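# Insert knob peg into top drawer, leave drawer open

## Task

Push the square peg of the loose knob all the way into the hole on the top drawer, and leave that drawer open by 85 mm or more. Both must hold on their own once the robot lets go, so release the parts and move the grippers away at the end.

## Robot and tools

Robot: two 6-joint arms, left_arm and right_arm, each ending in a parallel two-finger gripper. They face each other across the table. left_arm's base sits at (+0.079, +0.459, +0.100) m on the +y side, and right_arm's base at (+0.033, -0.471, +0.138) m. The names do not match the sides of any camera image.

Scene frame: the origin is at the table centre, +z points up, and the table surface is at z = +0.020 m. Every reported gripper pose uses this frame: end_effector_position in metres, end_effector_quat_wxyz, and linear and angular velocities. That position is the point between the finger pads, about 3-4 cm short of the tips. It can be slightly wrong, more so when the arm is stretched far.

Gripper axes: the fingers extend along the gripper's +x and close along its y.

The 14-number row, used by execute_actions and by move: numbers 1-7 are left_arm's dx, dy, dz, rx, ry, rz, opening, and numbers 8-14 are the same seven for right_arm. Always send all 14, even when only one arm should move. Each value lies in [-1, 1].
- dx, dy, dz, rx, ry, rz are an offset, not a pose. They are expressed in that gripper's own axes and measured from the gripper pose in the most recent result that showed it. If no result in this scene has shown it yet, or for the second and later calls in one reply, they are measured from where the gripper is when the action begins. Scale: 1.0 = 0.6 m for translation and 180 degrees for rotation. rx, ry, rz together form one rotation vector.
- Zeros do not mean 'hold still'. They drive the gripper back to the reference pose. To keep an arm parked, send the offset that returns it to its desired pose, plus the opening it should keep.
- opening is absolute, not an offset. +1 is fully open (0.088 m). Empty fingers touch at about -0.80, and values down to -1 close them no further. Going from open to closed takes about 0.5 s.
- To hold a part, command an opening about 0.07 below its grip_measured. A smaller gap gives a lighter hold. Thin parts under about 3 mm are gripped more weakly.

Tools:
- execute_actions(actions, pictures). actions is an empty list or a list with one item.
  - An empty list only reports the state.
  - {"rows": [...], "steps": n} runs up to 15 control steps of 1/30 s each (default 15), one row per step. The last row repeats if there are fewer rows than steps, and every row is counted from the same reference pose.
  - {"steps": n} without rows is a wait of up to 300 steps, counted from the previous result, so reply time is included.
  - pictures (boolean) turns the camera images on or off.
  - A refused call moves nothing.
- move(target, speed). target is one 14-number row as above, with the same offset rules. Each gripper travels in a straight line toward its target, and both arms finish together after 0.5 to 10 s. Paths stop at 10 s even if the target is not reached. speed is in m/s, from 0.002 to 0.5 (default 0.25), and the turn rate is capped at twice that in rad/s. The opening is sent when the move starts. The path ignores obstacles and the other arm, and the gripper may lag, stray or overshoot the speed, especially near full reach. Faster contacts and targets set deeper past a contact press harder. The result adds a 'move:' line:
  - the ending, for example done, off_target, moving, held or fault (if only one arm is named, the other finished fine);
  - limits=paced means the commanded pose was clipped;
  - limits=held means steps were blocked, and the arm may then jump faster;
  - each gripper's remaining distance to its target.
- wait(seconds): 0 to 10 s with no new command.
- zoom_image(camera, region): a closer view of the latest image from cam_high, cam_low, cam_left_wrist or cam_right_wrist. region is [x0, y0, x1, y1] in pixels from the top-left corner, at most 504x504.
- read_manual(section): returns the URDF licence text only.
- finished_scene(scene): pass the current scene number.

Motion details:
- On every step the command is clipped to within 70 mm and 16 degrees of the measured pose, and position is favoured over orientation.
- Once an action ends, the arm continues only to its last clipped pose. Read the result pose and send the remainder.
- Joint friction can leave the gripper short of its target or tilted, and tiny moves may not happen. Check the position and orientation after each move.
- The simulation keeps running while you compose a reply.

Result lines:
- The state line gives both gripper poses.
- grip_measured is the finger opening on the command scale. It can be off by about 1 mm, and reads up to 0.061 narrower while squeezing a hard part.
- 'Hand target' is the pose the controller is currently driving toward.
- HELD marks steps where your row was not applied.
- 'pose unreachable' means the clearance check altered or blocked the command for the arm it names.
- Joint torques and external torque estimates are listed in joint order. External estimates include friction and the weight of a held load.
- MOTOR HOT warns from 50 °C. At 95 °C an OVER-TEMPERATURE FAULT holds the arm, and it may then lose power and go limp.
- TORQUE FAULT: if a joint hits its load limit, that arm stops for 10 s. Load limits in N m: waist 18, shoulder 22.3, elbow 22.2, wrist pitch 5.86, wrist yaw 5.84, wrist roll 5.48.

Joint ranges (rad): waist ±3.054, shoulder 0 to 3.142, elbow 0 to 2.356, wrist pitch ±1.571, wrist yaw ±1.571, wrist roll ±3.142.

Cameras: cam_high and cam_low are fixed, and each wrist camera rides on its gripper. All images are 504x504. Calibration is approximate.

Avoid:
- knocking anything off the table;
- dropping or slipping parts;
- slamming or pushing hard;
- arm-to-arm contact;
- long heavy holds.
Brief disturbances may tug a held part or shove loose objects. The knob and the open drawer must stay in place without the grippers before you finish.

Each tool is called as name([rows], argument=value, ...), one row to a line, values as JSON.

## Session

execute_actions(actions=[])

Scene clock: 0.00 s of 4500.00 s.
left_arm: end_effector_position=(+0.1315, +0.1486, +0.4256) grip_measured=+1.000 end_effector_quat_wxyz=(+0.765, -0.018, -0.022, -0.644) end_effector_velocity=(+0.000, +0.001, -0.004) end_effector_angular_velocity=(+0.016, +0.010, +0.004) | right_arm: end_effector_position=(-0.0926, -0.1791, +0.4577) grip_measured=+0.991 end_effector_quat_wxyz=(+0.549, +0.018, -0.014, +0.835) end_effector_velocity=(-0.002, -0.002, +0.003) end_effector_angular_velocity=(+0.015, -0.003, +0.019)
Joint positions: left_arm=[ 0.     0.845  0.652  0.249 -0.006  0.001  0.088] | right_arm=[-0.001  0.858  0.645  0.258 -0.    -0.004  0.088]
Joint velocities: left_arm=[-0.002 -0.007 -0.002 -0.022 -0.007 -0.007  0.   ] | right_arm=[-0.002 -0.002  0.002  0.007 -0.022 -0.007 -0.   ]
Joint torques (N m, as the arm reports them, + toward a larger angle): no reading
External joint torques (N m, as the arm's controller estimates them; a push from outside toward a larger angle lowers the number): no reading
Heat: left arm: hottest waist 30 °C (+0.0 °C/min); right arm: hottest shoulder 29 °C (+0.0 °C/min).
Hand target (left_arm): +0.131, +0.149, +0.426; +0.765, -0.018, -0.022, -0.644
Hand target (right_arm): -0.093, -0.179, +0.458; +0.549, +0.018, -0.014, +0.835

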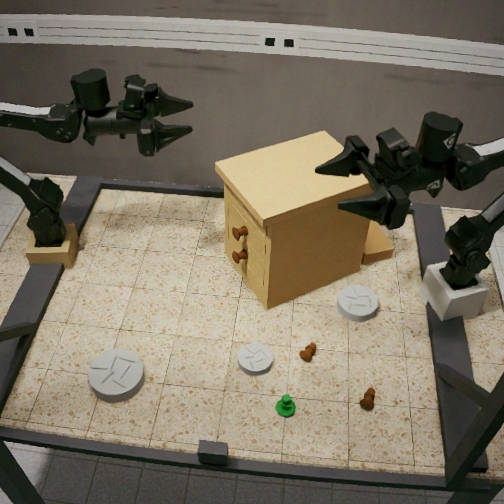

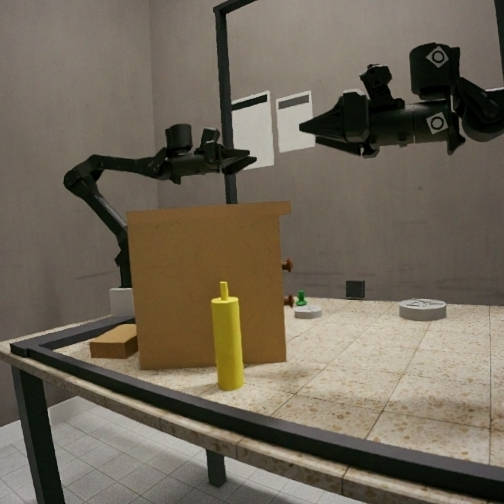

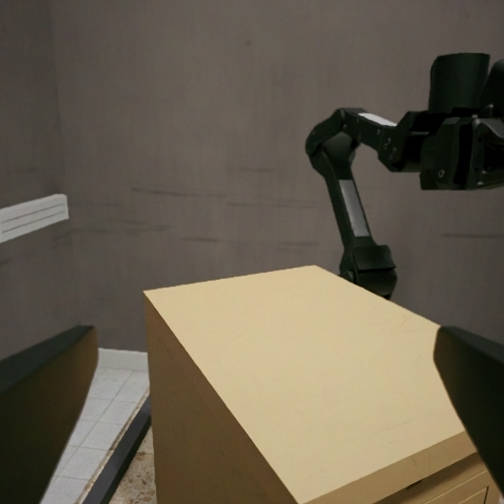

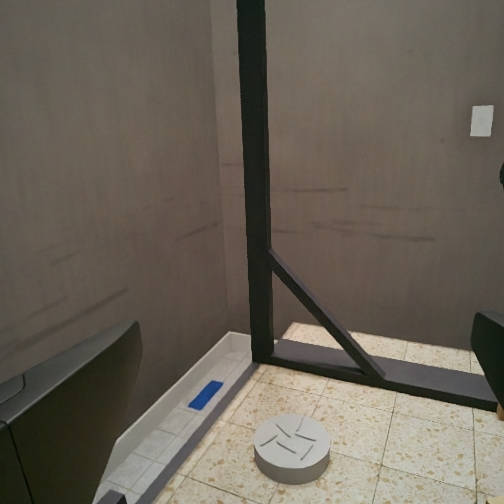

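zoom_image(camera="cam_high", region=[200, 180, 400, 430])

zoom_image(camera="cam_low", region=[220, 230, 380, 340])

Region (200, 180, 400, 430) of cam_high's 504x504 image, scaled by 2.016, with more detail than that image has; it fills the left 403 columns of this view, and the rest is white.

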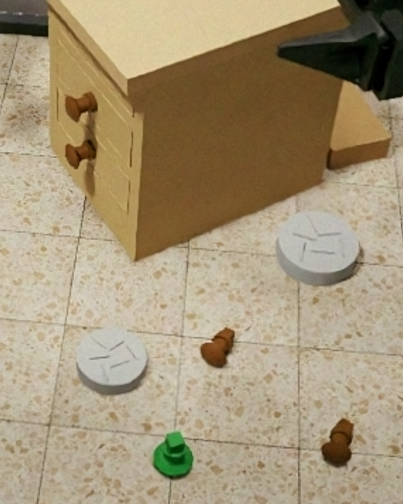

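Region (220, 230, 380, 340) of cam_low's 504x504 image, scaled by 3.150, with more detail than that image has; it fills the top 346 rows of this view, and the rest is white.

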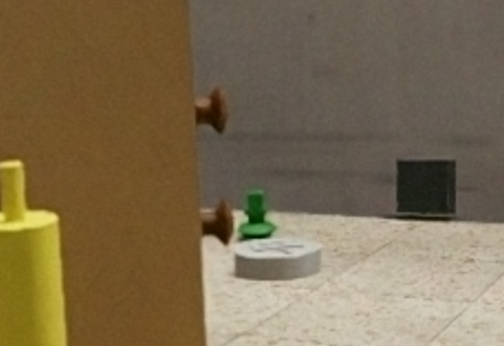

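zoom_image(camera="cam_high", region=[260, 325, 400, 430])

zoom_image(camera="cam_high", region=[205, 160, 305, 310])

Region (260, 325, 400, 430) of cam_high's 504x504 image, scaled by 3.600, with more detail than that image has; it fills the top 378 rows of this view, and the rest is white.

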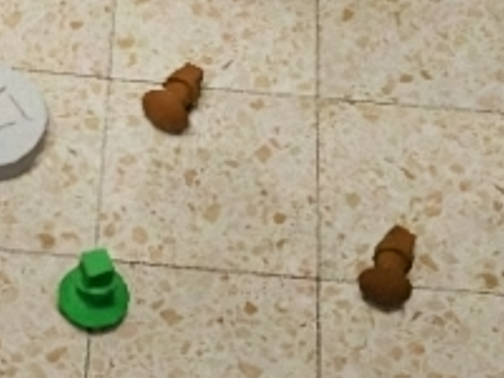

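Region (205, 160, 305, 310) of cam_high's 504x504 image, scaled by 3.360, with more detail than that image has.

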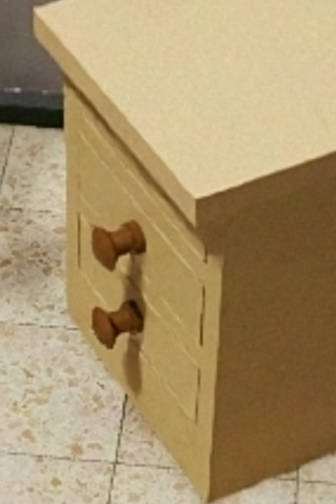

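move(target=[0.018,-0.19,-0.30,0,0,0.13,1,-0.025,0.114,-0.36,0,0.47,0,1])

Scene clock: 51.53 s of 4500.00 s.
left_arm: end_effector_position=(+0.0243, +0.1110, +0.2462) grip_measured=+1.000 end_effector_quat_wxyz=(+0.879, -0.020, -0.014, -0.477) end_effector_velocity=(+0.001, +0.001, -0.004) end_effector_angular_velocity=(-0.004, +0.004, +0.029) | right_arm: end_effector_position=(-0.1497, -0.2126, +0.2398) grip_measured=+0.991 end_effector_quat_wxyz=(+0.416, -0.550, +0.356, +0.630) end_effector_velocity=(-0.001, -0.002, -0.001) end_effector_angular_velocity=(-0.022, -0.008, +0.011)
Joint positions: left_arm=[-0.716  1.817  0.452  1.469 -1.128  0.072  0.088] | right_arm=[ 0.227  1.644  1.21  -1.001  0.04   0.221  0.088]
Joint velocities: left_arm=[-0.007  0.032  0.007  0.037 -0.037  0.007  0.   ] | right_arm=[ 0.002  0.012  0.012 -0.022 -0.007 -0.007 -0.   ]
Joint torques (N m, as the arm reports them, + toward a larger angle): left_arm=[-0.35 -4.38  4.16  1.53 -0.17  0.13] | right_arm=[ 0.32 -5.98  8.63  0.49 -0.17  0.19]
External joint torques (N m, as the arm's controller estimates them; a push from outside toward a larger angle lowers the number): left_arm=[-0.35  0.86  0.68  0.28 -0.23  0.12] | right_arm=[ 0.32  0.45  2.77 -0.08 -0.21  0.19]
Heat: left arm: hottest wrist pitch 34 °C (+4.7 °C/min); right arm: hottest elbow 34 °C (+5.8 °C/min).
Hand target (left_arm): +0.022, +0.109, +0.246; +0.879, -0.022, -0.015, -0.476
Hand target (right_arm): -0.153, -0.211, +0.241; -0.414, +0.549, -0.359, -0.631
Off the commanded pose (left_arm): 0.003 m, 0 deg.
Off the commanded pose (right_arm): 0.004 m, 0 deg.
After step 90, 45.13 s passed at rest.
move: done
camera_calibration (this result's frames):
cam_left_wrist: T_world_to_cam=[[-0.849131, -0.526204, 0.0456726, 0.0723889], [-0.177, 0.202016, -0.963255, 0.255331], [0.497642, -0.826014, -0.264676, 0.226965], [0, 0, 0, 1]] pos_world=[-0.00628585, 0.173986, 0.302715]
cam_right_wrist: T_world_to_cam=[[0.931516, 0.363255, -0.017993, 0.230608], [0.360089, -0.914184, 0.186019, -0.151251], [0.0511233, -0.179758, -0.982381, 0.286362], [0, 0, 0, 1]] pos_world=[-0.174991, -0.170564, 0.313601]

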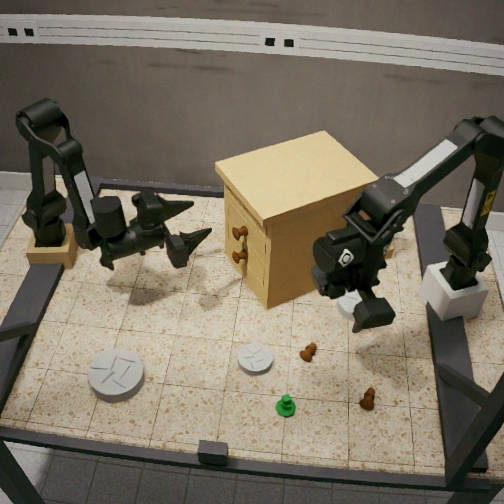

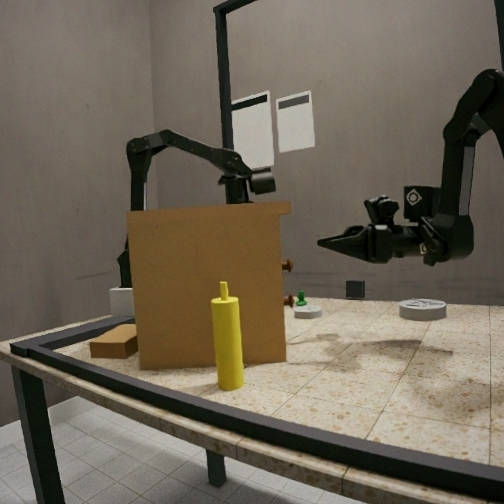

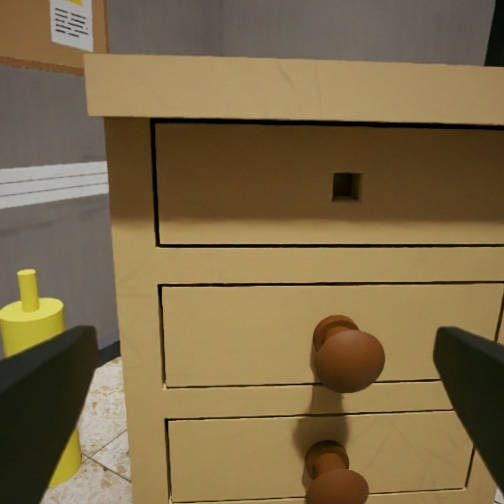

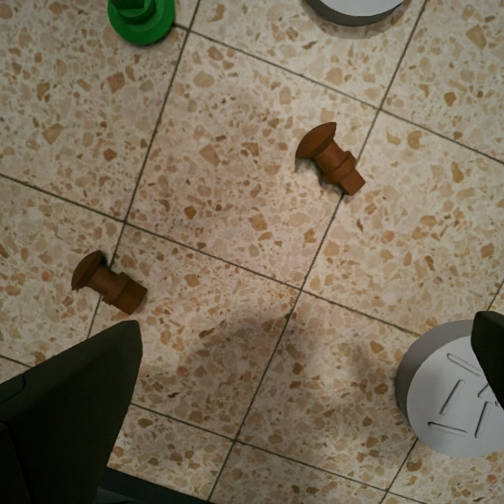

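zoom_image(camera="cam_right_wrist", region=[60, 100, 400, 330])

zoom_image(camera="cam_left_wrist", region=[270, 140, 430, 400])

Region (60, 100, 400, 330) of cam_right_wrist's 504x504 image, scaled by 1.482, with more detail than that image has; it fills the top 341 rows of this view, and the rest is white.

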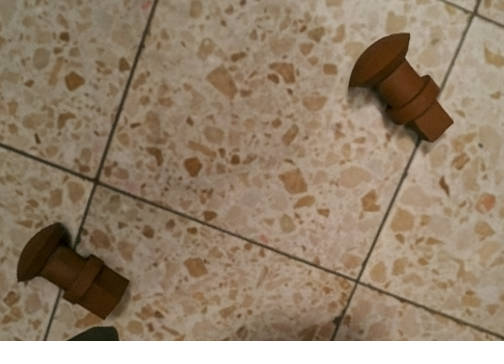

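Region (270, 140, 430, 400) of cam_left_wrist's 504x504 image, scaled by 1.938, with more detail than that image has; it fills the left 310 columns of this view, and the rest is white.

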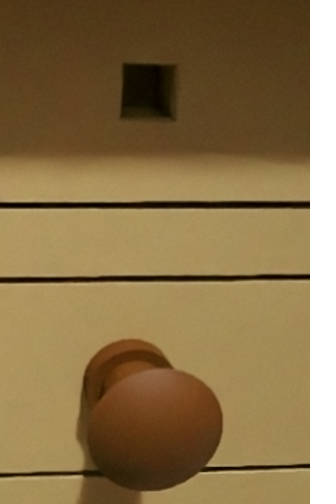

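zoom_image(camera="cam_right_wrist", region=[280, 110, 380, 210])

zoom_image(camera="cam_right_wrist", region=[60, 235, 160, 335])

Region (280, 110, 380, 210) of cam_right_wrist's 504x504 image, scaled by 5.040, with more detail than that image has.

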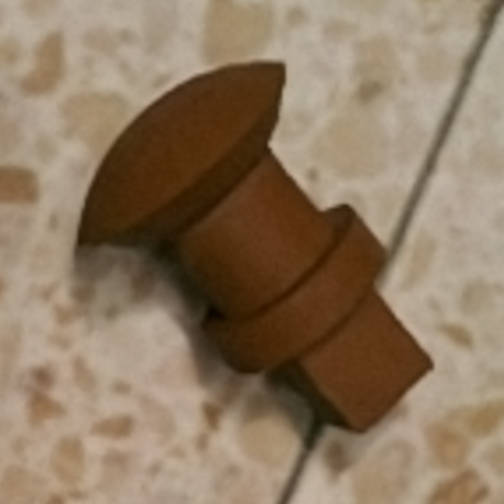

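Region (60, 235, 160, 335) of cam_right_wrist's 504x504 image, scaled by 5.040, with more detail than that image has.

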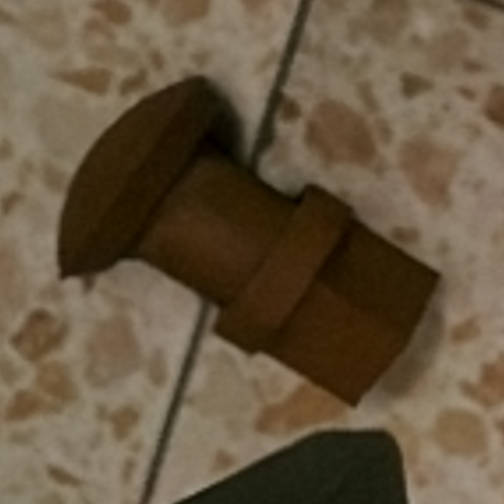

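move(target=[0,0,0,0,0,0,1,0.10,0.02,-0.06,0,0,0,1])

Scene clock: 67.93 s of 4500.00 s.
left_arm: end_effector_position=(+0.0243, +0.1108, +0.2456) grip_measured=+1.000 end_effector_quat_wxyz=(+0.879, -0.019, -0.015, -0.476) end_effector_velocity=(-0.001, -0.000, -0.001) end_effector_angular_velocity=(-0.006, +0.014, -0.011) | right_arm: end_effector_position=(-0.1512, -0.2395, +0.1781) grip_measured=+0.991 end_effector_quat_wxyz=(+0.414, -0.548, +0.357, +0.633) end_effector_velocity=(+0.001, -0.004, -0.001) end_effector_angular_velocity=(-0.014, -0.001, -0.004)
Joint positions: left_arm=[-0.717  1.821  0.453  1.471 -1.129  0.074  0.088] | right_arm=[ 0.287  1.641  0.947 -0.737  0.042  0.278  0.088]
Joint velocities: left_arm=[-0.002 -0.002 -0.002 -0.007  0.007 -0.022  0.   ] | right_arm=[ 0.002 -0.002 -0.007 -0.007 -0.007  0.007 -0.   ]
Joint torques (N m, as the arm reports them, + toward a larger angle): left_arm=[ 0.15 -5.73  3.14  1.11  0.11 -0.06] | right_arm=[ 0.36 -6.97  5.01  0.8   0.23  0.18]
External joint torques (N m, as the arm's controller estimates them; a push from outside toward a larger angle lowers the number): left_arm=[ 0.16 -0.47 -0.35 -0.13  0.05 -0.07] | right_arm=[ 0.37 -0.95 -0.48  0.21  0.19  0.18]
Heat: left arm: hottest wrist pitch 34 °C (+4.0 °C/min); right arm: hottest elbow 34 °C (+5.0 °C/min).
Hand target (left_arm): +0.024, +0.111, +0.246; +0.879, -0.021, -0.014, -0.476
Hand target (right_arm): -0.149, -0.242, +0.175; -0.416, +0.551, -0.356, -0.630
Off the commanded pose (left_arm): 0.001 m, 0 deg.
Off the commanded pose (right_arm): 0.004 m, 1 deg.
After step 90, 12.47 s passed at rest.
move: done
camera_calibration (this result's frames):
cam_left_wrist: T_world_to_cam=[[-0.84837, -0.527674, 0.0427554, 0.0731278], [-0.175148, 0.203545, -0.963272, 0.254542], [0.499591, -0.824699, -0.265103, 0.226641], [0, 0, 0, 1]] pos_world=[-0.00660564, 0.173687, 0.30215]
cam_right_wrist: T_world_to_cam=[[0.930388, 0.365692, -0.025442, 0.242492], [0.364065, -0.913679, 0.180687, -0.162172], [0.04283, -0.177372, -0.983212, 0.220523], [0, 0, 0, 1]] pos_world=[-0.176016, -0.197736, 0.252293]

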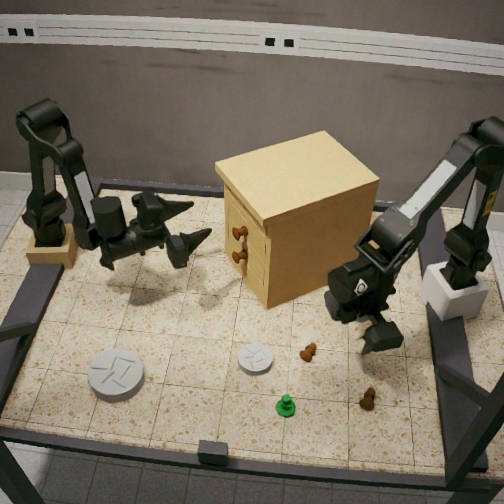

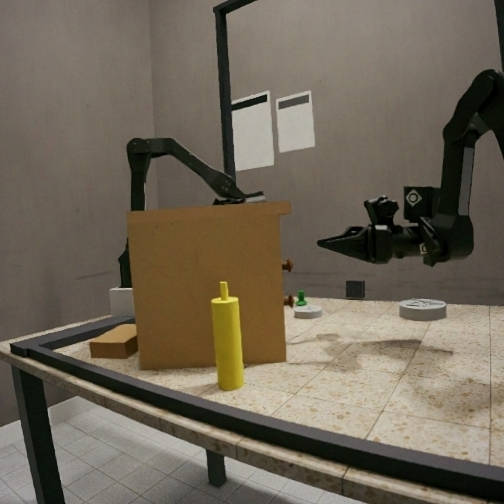

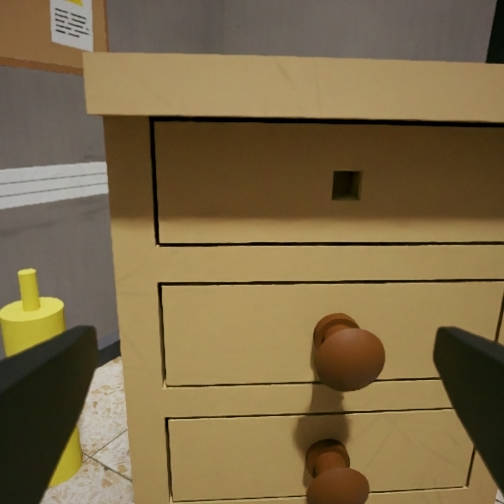

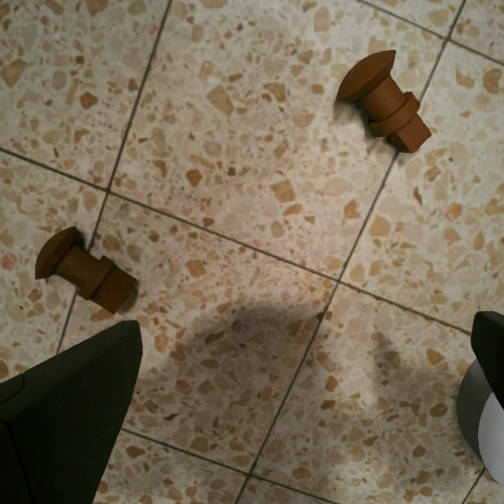

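zoom_image(camera="cam_right_wrist", region=[320, 40, 450, 170])

zoom_image(camera="cam_right_wrist", region=[25, 205, 155, 335])

Region (320, 40, 450, 170) of cam_right_wrist's 504x504 image, scaled by 3.877, with more detail than that image has.

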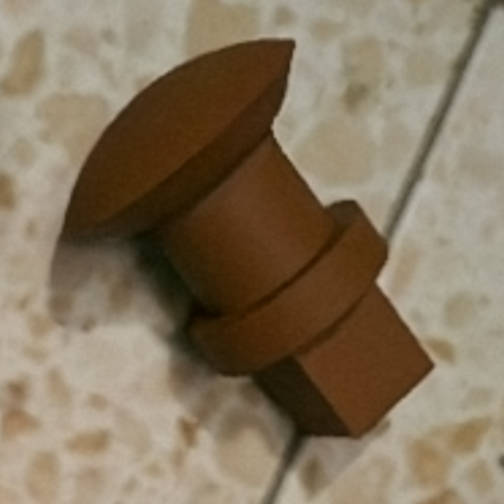

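Region (25, 205, 155, 335) of cam_right_wrist's 504x504 image, scaled by 3.877, with more detail than that image has.

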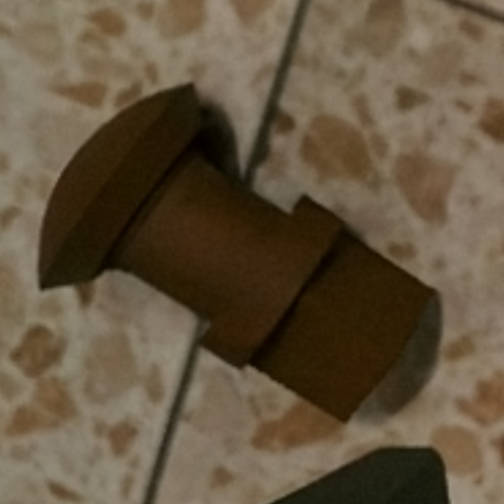

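move(target=[0,0,0,0,0,0,1,0.116,-0.095,0.124,-0.2247,0.0443,0.0163,0.3])

Scene clock: 181.70 s of 4500.00 s.
left_arm: end_effector_position=(+0.0243, +0.1108, +0.2456) grip_measured=+1.000 end_effector_quat_wxyz=(+0.879, -0.019, -0.015, -0.476) end_effector_velocity=(-0.000, +0.000, -0.002) end_effector_angular_velocity=(+0.011, -0.002, +0.005) | right_arm: end_effector_position=(-0.1321, -0.1431, +0.1212) grip_measured=+0.302 end_effector_quat_wxyz=(+0.160, -0.689, +0.157, +0.689) end_effector_velocity=(-0.000, -0.000, -0.001) end_effector_angular_velocity=(-0.010, +0.003, +0.020)
Joint positions: left_arm=[-0.717  1.821  0.453  1.471 -1.129  0.074  0.088] | right_arm=[ 0.06   2.089  1.302 -0.781  0.003 -0.65   0.054]
Joint velocities: left_arm=[-0.002 -0.002  0.002 -0.022 -0.007 -0.007  0.   ] | right_arm=[-0.002  0.007  0.007 -0.007 -0.007 -0.022 -0.   ]
Joint torques (N m, as the arm reports them, + toward a larger angle): left_arm=[ 0.   -5.54  3.13  1.23  0.03  0.07] | right_arm=[-0.3  -8.25  7.3   0.19 -0.13 -0.26]
External joint torques (N m, as the arm's controller estimates them; a push from outside toward a larger angle lowers the number): left_arm=[ 0.01 -0.3  -0.38  0.   -0.04  0.05] | right_arm=[-0.3   0.42  2.37 -0.13 -0.09 -0.26]
Heat: left arm: hottest shoulder 33 °C (+0.0 °C/min); right arm: hottest shoulder 34 °C (+1.0 °C/min).
Hand target (left_arm): +0.024, +0.111, +0.246; +0.879, -0.019, -0.015, -0.476
Hand target (right_arm): -0.132, -0.140, +0.120; -0.158, +0.689, -0.157, -0.690
Off the commanded pose (left_arm): 0.000 m, 0 deg.
Off the commanded pose (right_arm): 0.003 m, 0 deg.
After step 90, 108.80 s passed at rest.
move: done
camera_calibration (this result's frames):
cam_left_wrist: T_world_to_cam=[[-0.84837, -0.527674, 0.0427554, 0.0731278], [-0.175148, 0.203545, -0.963272, 0.254542], [0.499591, -0.824699, -0.265103, 0.226641], [0, 0, 0, 1]] pos_world=[-0.00660564, 0.173687, 0.30215]
cam_right_wrist: T_world_to_cam=[[0.47581, 0.879373, -0.0175259, 0.200438], [0.835516, -0.445675, 0.321384, 0.0414252], [0.274806, -0.167561, -0.946787, 0.208462], [0, 0, 0, 1]] pos_world=[-0.187268, -0.122867, 0.187569]

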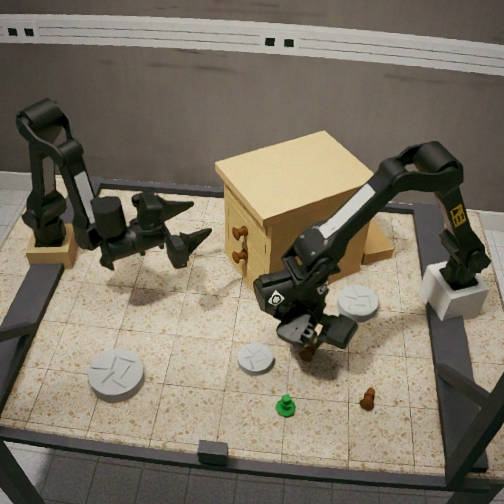

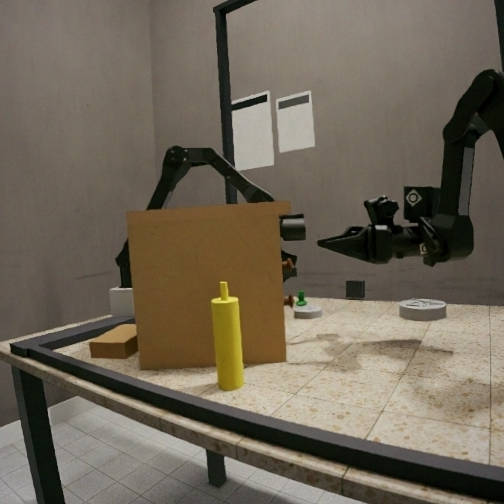

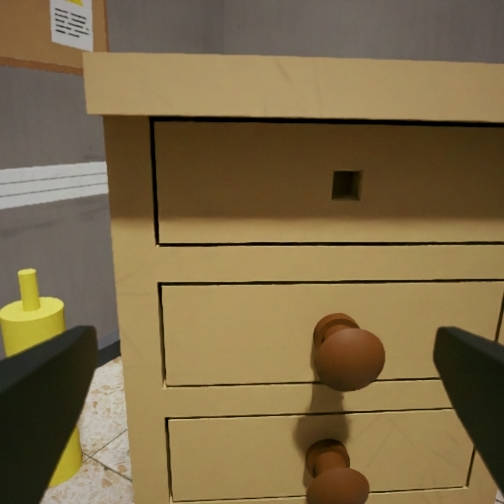

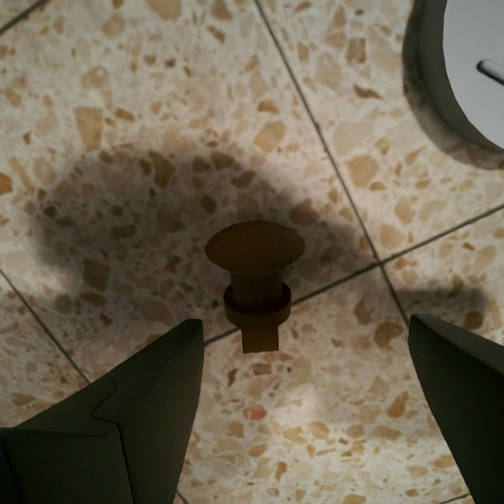

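move(target=[0,0,0,0,0,0,1,0.052,0.015,-0.008,0,0,0,0.3])

Scene clock: 194.53 s of 4500.00 s.
left_arm: end_effector_position=(+0.0243, +0.1108, +0.2456) grip_measured=+1.000 end_effector_quat_wxyz=(+0.879, -0.019, -0.015, -0.476) end_effector_velocity=(-0.001, +0.001, -0.001) end_effector_angular_velocity=(+0.003, +0.003, -0.000) | right_arm: end_effector_position=(-0.1330, -0.1477, +0.0966) grip_measured=+0.302 end_effector_quat_wxyz=(+0.165, -0.685, +0.151, +0.694) end_effector_velocity=(-0.002, -0.001, -0.003) end_effector_angular_velocity=(-0.004, +0.023, -0.009)
Joint positions: left_arm=[-0.717  1.821  0.453  1.471 -1.129  0.074  0.088] | right_arm=[ 0.068  2.116  1.228 -0.66   0.003 -0.643  0.054]
Joint velocities: left_arm=[-0.007 -0.002 -0.002 -0.007 -0.007 -0.007  0.   ] | right_arm=[-0.002  0.002 -0.012  0.022 -0.022  0.007 -0.   ]
Joint torques (N m, as the arm reports them, + toward a larger angle): left_arm=[-0.08 -5.33  3.18  1.26  0.02 -0.04] | right_arm=[ 0.28 -8.16  4.07  0.55 -0.04  0.13]
External joint torques (N m, as the arm's controller estimates them; a push from outside toward a larger angle lowers the number): left_arm=[-0.03 -0.07 -0.31  0.01 -0.05 -0.05] | right_arm=[ 0.27  0.46 -0.64  0.18  0.01  0.13]
Heat: left arm: hottest shoulder 33 °C (+0.0 °C/min); right arm: hottest shoulder 35 °C (+1.0 °C/min).
Hand target (left_arm): +0.024, +0.111, +0.246; +0.879, -0.019, -0.015, -0.476
Hand target (right_arm): -0.132, -0.153, +0.090; -0.160, +0.689, -0.158, -0.689
Off the commanded pose (left_arm): 0.000 m, 0 deg.
Off the commanded pose (right_arm): 0.009 m, 1 deg.
After step 90, 9.03 s passed at rest.
move: off_target (right_arm)
camera_calibration (this result's frames):
cam_left_wrist: T_world_to_cam=[[-0.84837, -0.527674, 0.0427554, 0.0731278], [-0.175148, 0.203545, -0.963272, 0.254542], [0.499591, -0.824699, -0.265103, 0.226641], [0, 0, 0, 1]] pos_world=[-0.00660564, 0.173687, 0.30215]
cam_right_wrist: T_world_to_cam=[[0.474358, 0.880311, -0.00611125, 0.203388], [0.839107, -0.450034, 0.305562, 0.0493714], [0.266239, -0.150074, -0.952153, 0.186553], [0, 0, 0, 1]] pos_world=[-0.187574, -0.128829, 0.163784]

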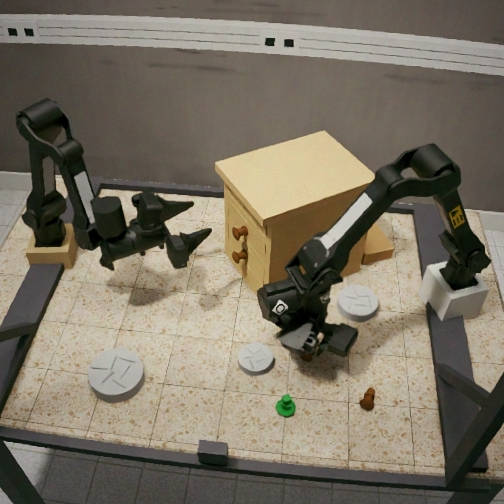

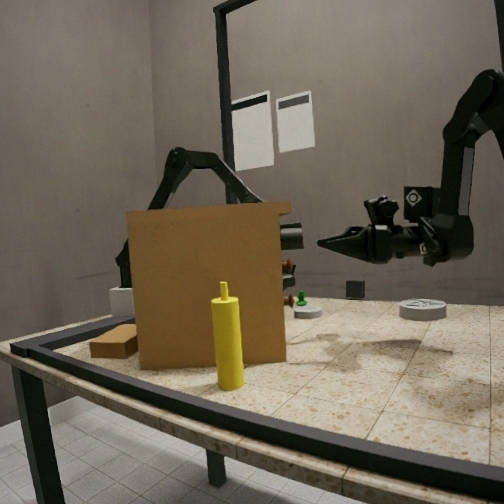

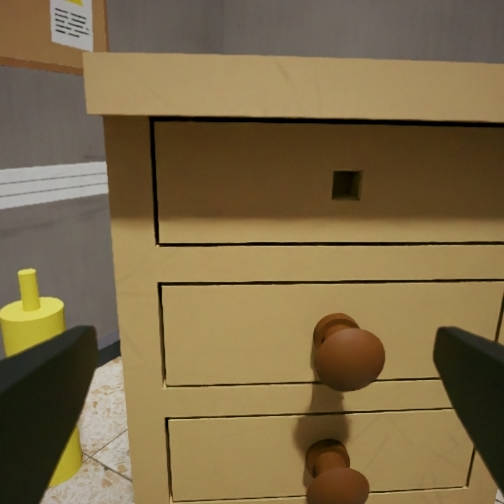

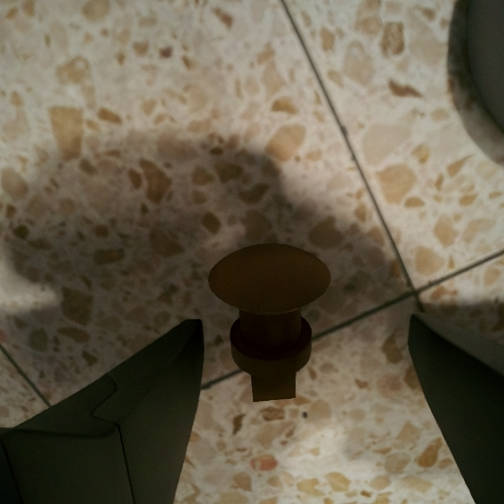

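move(target=[0,0,0,0,0,0,1,0.036,0.013,-0.009,0,0,0,0.3], speed=0.1)

Scene clock: 200.20 s of 4500.00 s.
left_arm: end_effector_position=(+0.0243, +0.1108, +0.2456) grip_measured=+1.000 end_effector_quat_wxyz=(+0.879, -0.019, -0.015, -0.476) end_effector_velocity=(+0.001, +0.000, -0.000) end_effector_angular_velocity=(+0.007, +0.000, +0.009) | right_arm: end_effector_position=(-0.1340, -0.1491, +0.0835) grip_measured=+0.302 end_effector_quat_wxyz=(+0.172, -0.678, +0.144, +0.700) end_effector_velocity=(+0.002, -0.005, -0.004) end_effector_angular_velocity=(-0.021, +0.013, +0.001)
Joint positions: left_arm=[-0.717  1.821  0.453  1.471 -1.129  0.074  0.088] | right_arm=[ 0.072  2.128  1.181 -0.573  0.003 -0.64   0.054]
Joint velocities: left_arm=[ 0.002 -0.007  0.002 -0.022 -0.007 -0.007  0.   ] | right_arm=[-0.007  0.002 -0.017  0.007 -0.022 -0.007 -0.   ]
Joint torques (N m, as the arm reports them, + toward a larger angle): left_arm=[-0.11 -5.45  3.15  1.24  0.08  0.08] | right_arm=[ 0.27 -7.6   3.78  0.67 -0.02  0.21]
External joint torques (N m, as the arm's controller estimates them; a push from outside toward a larger angle lowers the number): left_arm=[-0.14 -0.14 -0.36 -0.02  0.02  0.07] | right_arm=[ 0.3   0.89 -0.75  0.27  0.02  0.2 ]
Heat: left arm: hottest shoulder 33 °C (+0.0 °C/min); right arm: hottest shoulder 35 °C (+1.0 °C/min).
Hand target (left_arm): +0.024, +0.111, +0.246; +0.879, -0.019, -0.015, -0.476
Hand target (right_arm): -0.132, -0.157, +0.075; -0.165, +0.685, -0.151, -0.694
Off the commanded pose (left_arm): 0.000 m, 0 deg.
Off the commanded pose (right_arm): 0.012 m, 2 deg.
After step 90, 1.90 s passed at rest.
move: off_target (right_arm)
camera_calibration (this result's frames):
cam_left_wrist: T_world_to_cam=[[-0.84837, -0.527674, 0.0427554, 0.0731278], [-0.175148, 0.203545, -0.963272, 0.254542], [0.499591, -0.824699, -0.265103, 0.226641], [0, 0, 0, 1]] pos_world=[-0.00660564, 0.173687, 0.30215]
cam_right_wrist: T_world_to_cam=[[0.473369, 0.880815, 0.00928375, 0.203616], [0.843383, -0.456243, 0.28381, 0.0550902], [0.25422, -0.126517, -0.958836, 0.176676], [0, 0, 0, 1]] pos_world=[-0.187762, -0.131861, 0.151878]

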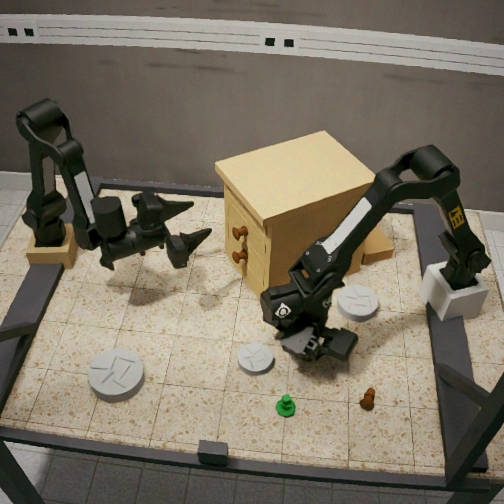

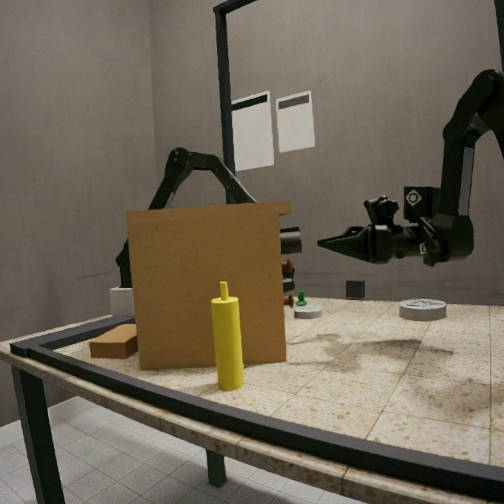

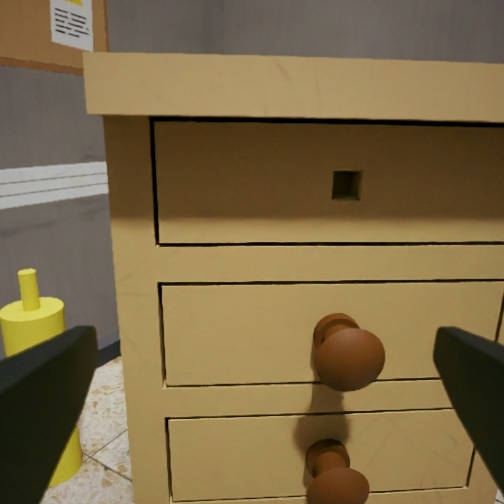

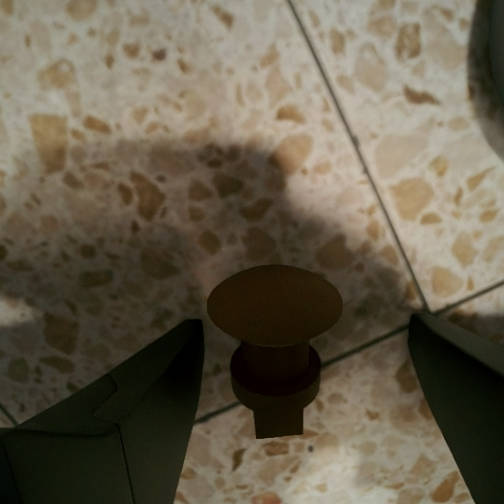

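move(target=[0,0,0,0,0,0,1,0,0.022,0,0,0.02,0,0.3], speed=0.1)

Scene clock: 205.33 s of 4500.00 s.
left_arm: end_effector_position=(+0.0243, +0.1108, +0.2456) grip_measured=+1.000 end_effector_quat_wxyz=(+0.879, -0.019, -0.015, -0.476) end_effector_velocity=(+0.000, +0.001, -0.000) end_effector_angular_velocity=(+0.002, -0.004, +0.005) | right_arm: end_effector_position=(-0.1384, -0.1627, +0.0842) grip_measured=+0.302 end_effector_quat_wxyz=(+0.165, -0.698, +0.150, +0.681) end_effector_velocity=(+0.003, +0.002, +0.001) end_effector_angular_velocity=(+0.001, -0.008, -0.000)
Joint positions: left_arm=[-0.717  1.821  0.453  1.471 -1.129  0.074  0.088] | right_arm=[ 0.114  2.129  1.187 -0.629  0.032 -0.6    0.054]
Joint velocities: left_arm=[-0.002  0.002 -0.002  0.007 -0.007  0.007  0.   ] | right_arm=[-0.007 -0.002  0.002 -0.007  0.007 -0.007  0.   ]
Joint torques (N m, as the arm reports them, + toward a larger angle): left_arm=[-0.07 -5.33  3.12  1.25  0.03  0.03] | right_arm=[ 0.3  -8.06  6.83  0.2   0.17  0.18]
External joint torques (N m, as the arm's controller estimates them; a push from outside toward a larger angle lowers the number): left_arm=[-0.07 -0.08 -0.37  0.01 -0.03  0.01] | right_arm=[ 0.43  0.5   2.29 -0.14  0.18  0.17]
Heat: left arm: hottest shoulder 33 °C (+0.0 °C/min); right arm: hottest shoulder 35 °C (+1.0 °C/min).
Hand target (left_arm): +0.024, +0.111, +0.246; +0.879, -0.019, -0.015, -0.476
Hand target (right_arm): -0.140, -0.161, +0.083; -0.167, +0.700, -0.149, -0.678
Off the commanded pose (left_arm): 0.000 m, 0 deg.
Off the commanded pose (right_arm): 0.002 m, 0 deg.
After step 90, 1.37 s passed at rest.
move: done
camera_calibration (this result's frames):
cam_left_wrist: T_world_to_cam=[[-0.84837, -0.527674, 0.0427554, 0.0731278], [-0.175148, 0.203545, -0.963272, 0.254542], [0.499591, -0.824699, -0.265103, 0.226641], [0, 0, 0, 1]] pos_world=[-0.00660564, 0.173687, 0.30215]
cam_right_wrist: T_world_to_cam=[[0.472643, 0.881231, 0.0062754, 0.217897], [0.828306, -0.446665, 0.33823, 0.0472668], [0.300862, -0.154664, -0.941042, 0.177137], [0, 0, 0, 1]] pos_world=[-0.195433, -0.143509, 0.149339]

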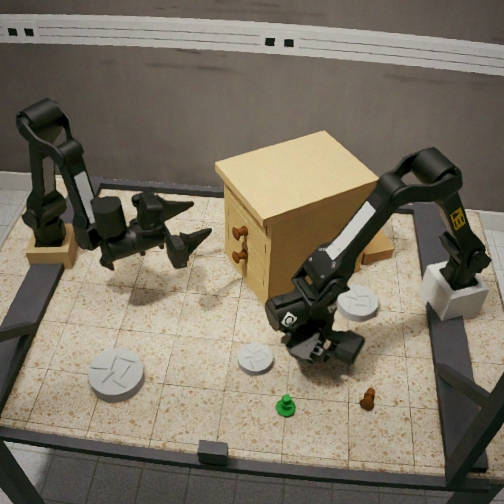

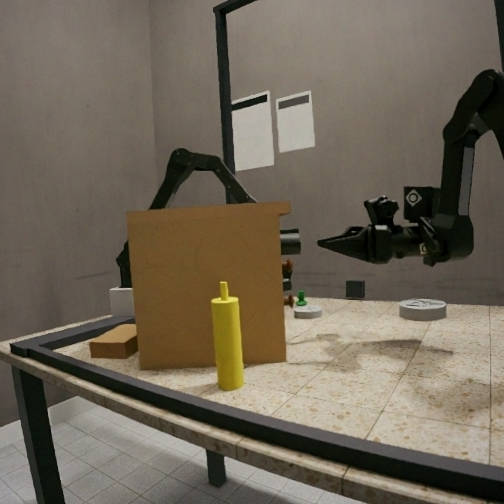

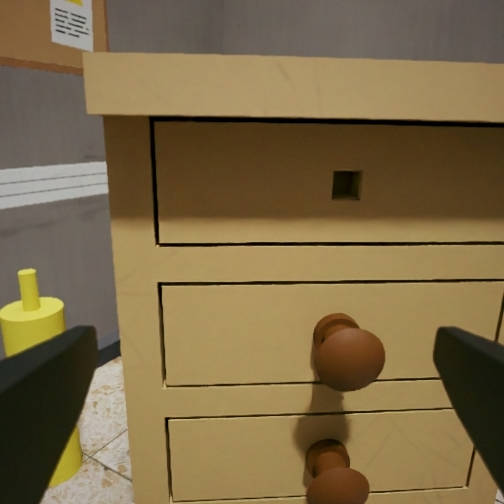

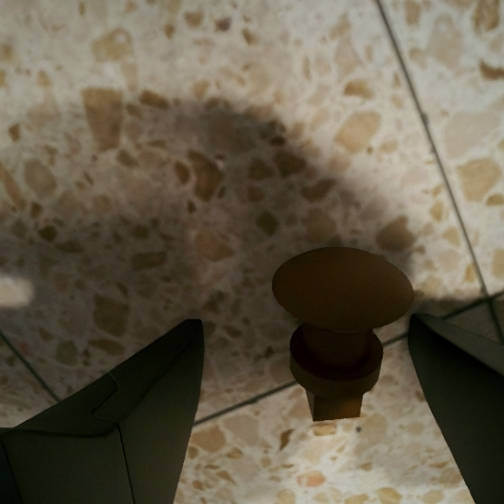

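move(target=[0,0,0,0,0,0,1,0.012,-0.016,-0.005,0,0,0,0.3], speed=0.1)

Scene clock: 211.30 s of 4500.00 s.
left_arm: end_effector_position=(+0.0243, +0.1108, +0.2456) grip_measured=+1.000 end_effector_quat_wxyz=(+0.879, -0.019, -0.015, -0.476) end_effector_velocity=(+0.000, +0.001, -0.001) end_effector_angular_velocity=(+0.003, +0.003, +0.005) | right_arm: end_effector_position=(-0.1347, -0.1587, +0.0830) grip_measured=+0.302 end_effector_quat_wxyz=(+0.164, -0.695, +0.148, +0.684) end_effector_velocity=(-0.001, -0.007, +0.000) end_effector_angular_velocity=(-0.037, +0.021, +0.020)
Joint positions: left_arm=[-0.717  1.821  0.453  1.471 -1.129  0.074  0.088] | right_arm=[ 0.097  2.133  1.188 -0.619  0.027 -0.621  0.054]
Joint velocities: left_arm=[-0.002 -0.002 -0.002 -0.007 -0.007 -0.007  0.   ] | right_arm=[-0.002 -0.002 -0.002 -0.022 -0.037 -0.022 -0.   ]
Joint torques (N m, as the arm reports them, + toward a larger angle): left_arm=[ 0.01 -5.33  3.15  1.23  0.01  0.03] | right_arm=[-0.72 -6.73  6.26  0.92  0.09 -0.22]
External joint torques (N m, as the arm's controller estimates them; a push from outside toward a larger angle lowers the number): left_arm=[ 0.01 -0.05 -0.35 -0.02 -0.05  0.02] | right_arm=[-0.74  1.78  1.81  0.59  0.12 -0.22]
Heat: left arm: hottest shoulder 33 °C (+0.0 °C/min); right arm: hottest shoulder 36 °C (+2.0 °C/min).
Hand target (left_arm): +0.024, +0.111, +0.246; +0.879, -0.019, -0.015, -0.476
Hand target (right_arm): -0.131, -0.155, +0.077; -0.165, +0.698, -0.150, -0.681
Off the commanded pose (left_arm): 0.000 m, 0 deg.
Off the commanded pose (right_arm): 0.007 m, 0 deg.
After step 90, 2.27 s passed at rest.
move: done
camera_calibration (this result's frames):
cam_left_wrist: T_world_to_cam=[[-0.84837, -0.527674, 0.0427554, 0.0731278], [-0.175148, 0.203545, -0.963272, 0.254542], [0.499591, -0.824699, -0.265103, 0.226641], [0, 0, 0, 1]] pos_world=[-0.00660564, 0.173687, 0.30215]
cam_right_wrist: T_world_to_cam=[[0.468638, 0.883376, 0.00508907, 0.212549], [0.832671, -0.443648, 0.331414, 0.0480249], [0.295021, -0.151076, -0.943472, 0.175426], [0, 0, 0, 1]] pos_world=[-0.191352, -0.139952, 0.148512]

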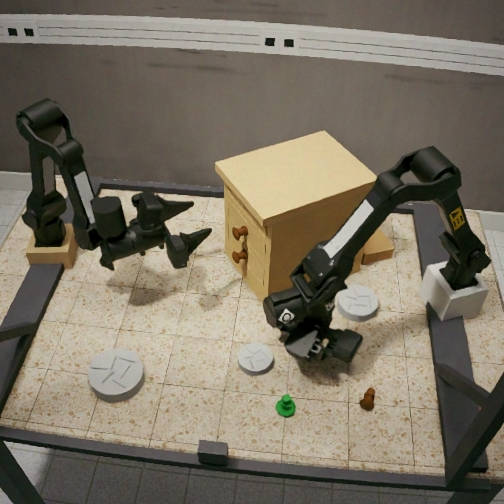

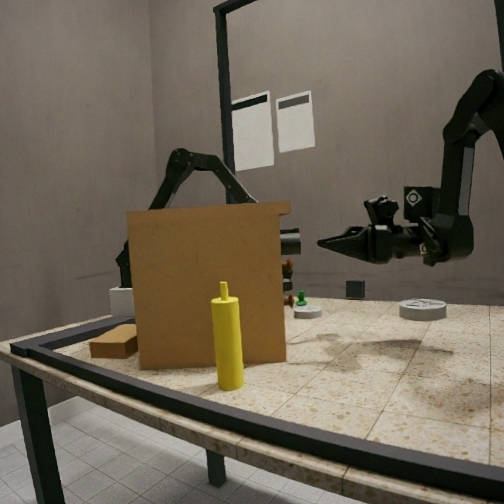

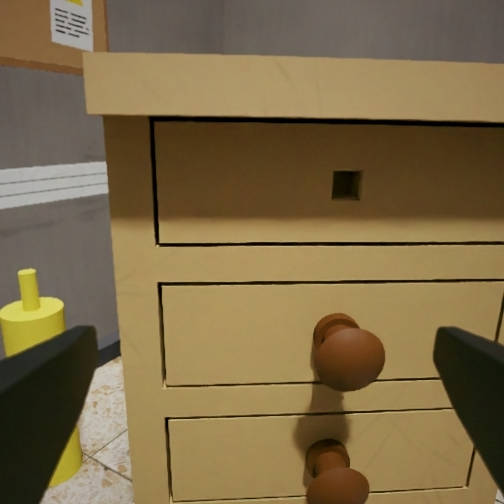

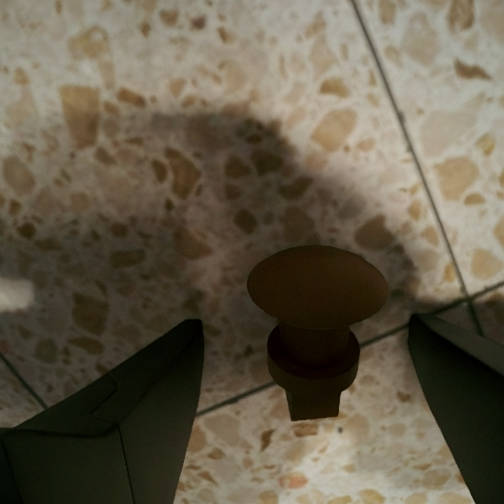

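move(target=[0,0,0,0,0,0,1,0.037,-0.003,-0.004,0,0,0,0.3], speed=0.1)

Scene clock: 214.43 s of 4500.00 s.
left_arm: end_effector_position=(+0.0243, +0.1108, +0.2456) grip_measured=+1.000 end_effector_quat_wxyz=(+0.879, -0.019, -0.015, -0.476) end_effector_velocity=(-0.000, +0.000, -0.000) end_effector_angular_velocity=(+0.015, -0.012, +0.005) | right_arm: end_effector_position=(-0.1381, -0.1516, +0.0808) grip_measured=+0.302 end_effector_quat_wxyz=(+0.172, -0.685, +0.137, +0.695) end_effector_velocity=(-0.001, +0.001, +0.000) end_effector_angular_velocity=(+0.003, +0.009, +0.020)
Joint positions: left_arm=[-0.717  1.821  0.453  1.471 -1.129  0.074  0.088] | right_arm=[ 0.094  2.137  1.182 -0.57   0.022 -0.629  0.054]
Joint velocities: left_arm=[-0.002 -0.007  0.002 -0.022 -0.007  0.007  0.   ] | right_arm=[-0.002 -0.002 -0.002  0.007 -0.007 -0.022 -0.   ]
Joint torques (N m, as the arm reports them, + toward a larger angle): left_arm=[-0.02 -5.46  3.15  1.17  0.04 -0.04] | right_arm=[-0.36 -3.51  3.26  2.26  0.14 -0.12]
External joint torques (N m, as the arm's controller estimates them; a push from outside toward a larger angle lowers the number): left_arm=[-0.01 -0.2  -0.36 -0.07 -0.03 -0.05] | right_arm=[-0.37  5.08 -1.28  1.85  0.17 -0.12]
Heat: left arm: hottest shoulder 33 °C (+0.0 °C/min); right arm: hottest shoulder 36 °C (+2.0 °C/min).
Hand target (left_arm): +0.024, +0.111, +0.246; +0.879, -0.019, -0.015, -0.476
Hand target (right_arm): -0.131, -0.159, +0.062; -0.164, +0.695, -0.148, -0.684
Off the commanded pose (left_arm): 0.000 m, 0 deg.
Off the commanded pose (right_arm): 0.022 m, 2 deg.
move: off_target (right_arm)
camera_calibration (this result's frames):
cam_left_wrist: T_world_to_cam=[[-0.84837, -0.527674, 0.0427554, 0.0731278], [-0.175148, 0.203545, -0.963272, 0.254542], [0.499591, -0.824699, -0.265103, 0.226641], [0, 0, 0, 1]] pos_world=[-0.00660564, 0.173687, 0.30215]
cam_right_wrist: T_world_to_cam=[[0.465128, 0.884963, 0.0222733, 0.206277], [0.841957, -0.450015, 0.297647, 0.057762], [0.27343, -0.119691, -0.954416, 0.178123], [0, 0, 0, 1]] pos_world=[-0.193283, -0.135234, 0.148217]

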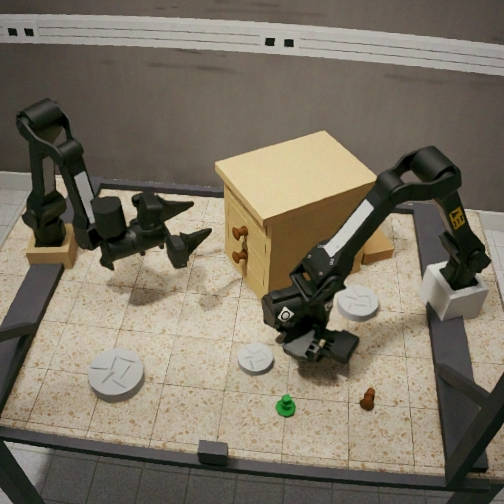

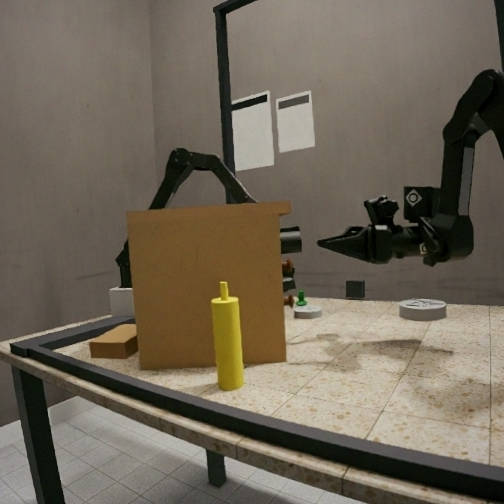

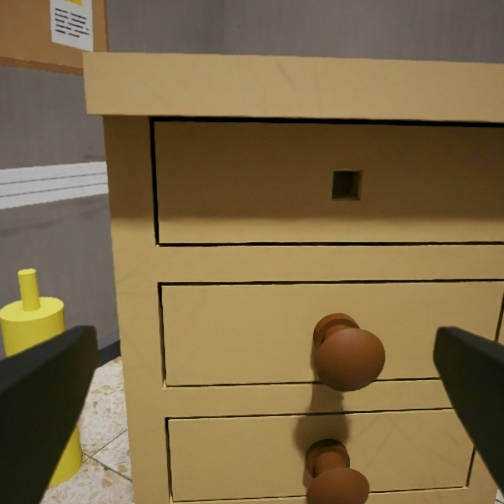

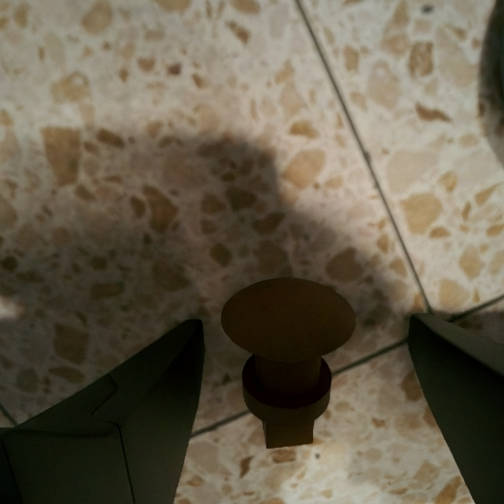

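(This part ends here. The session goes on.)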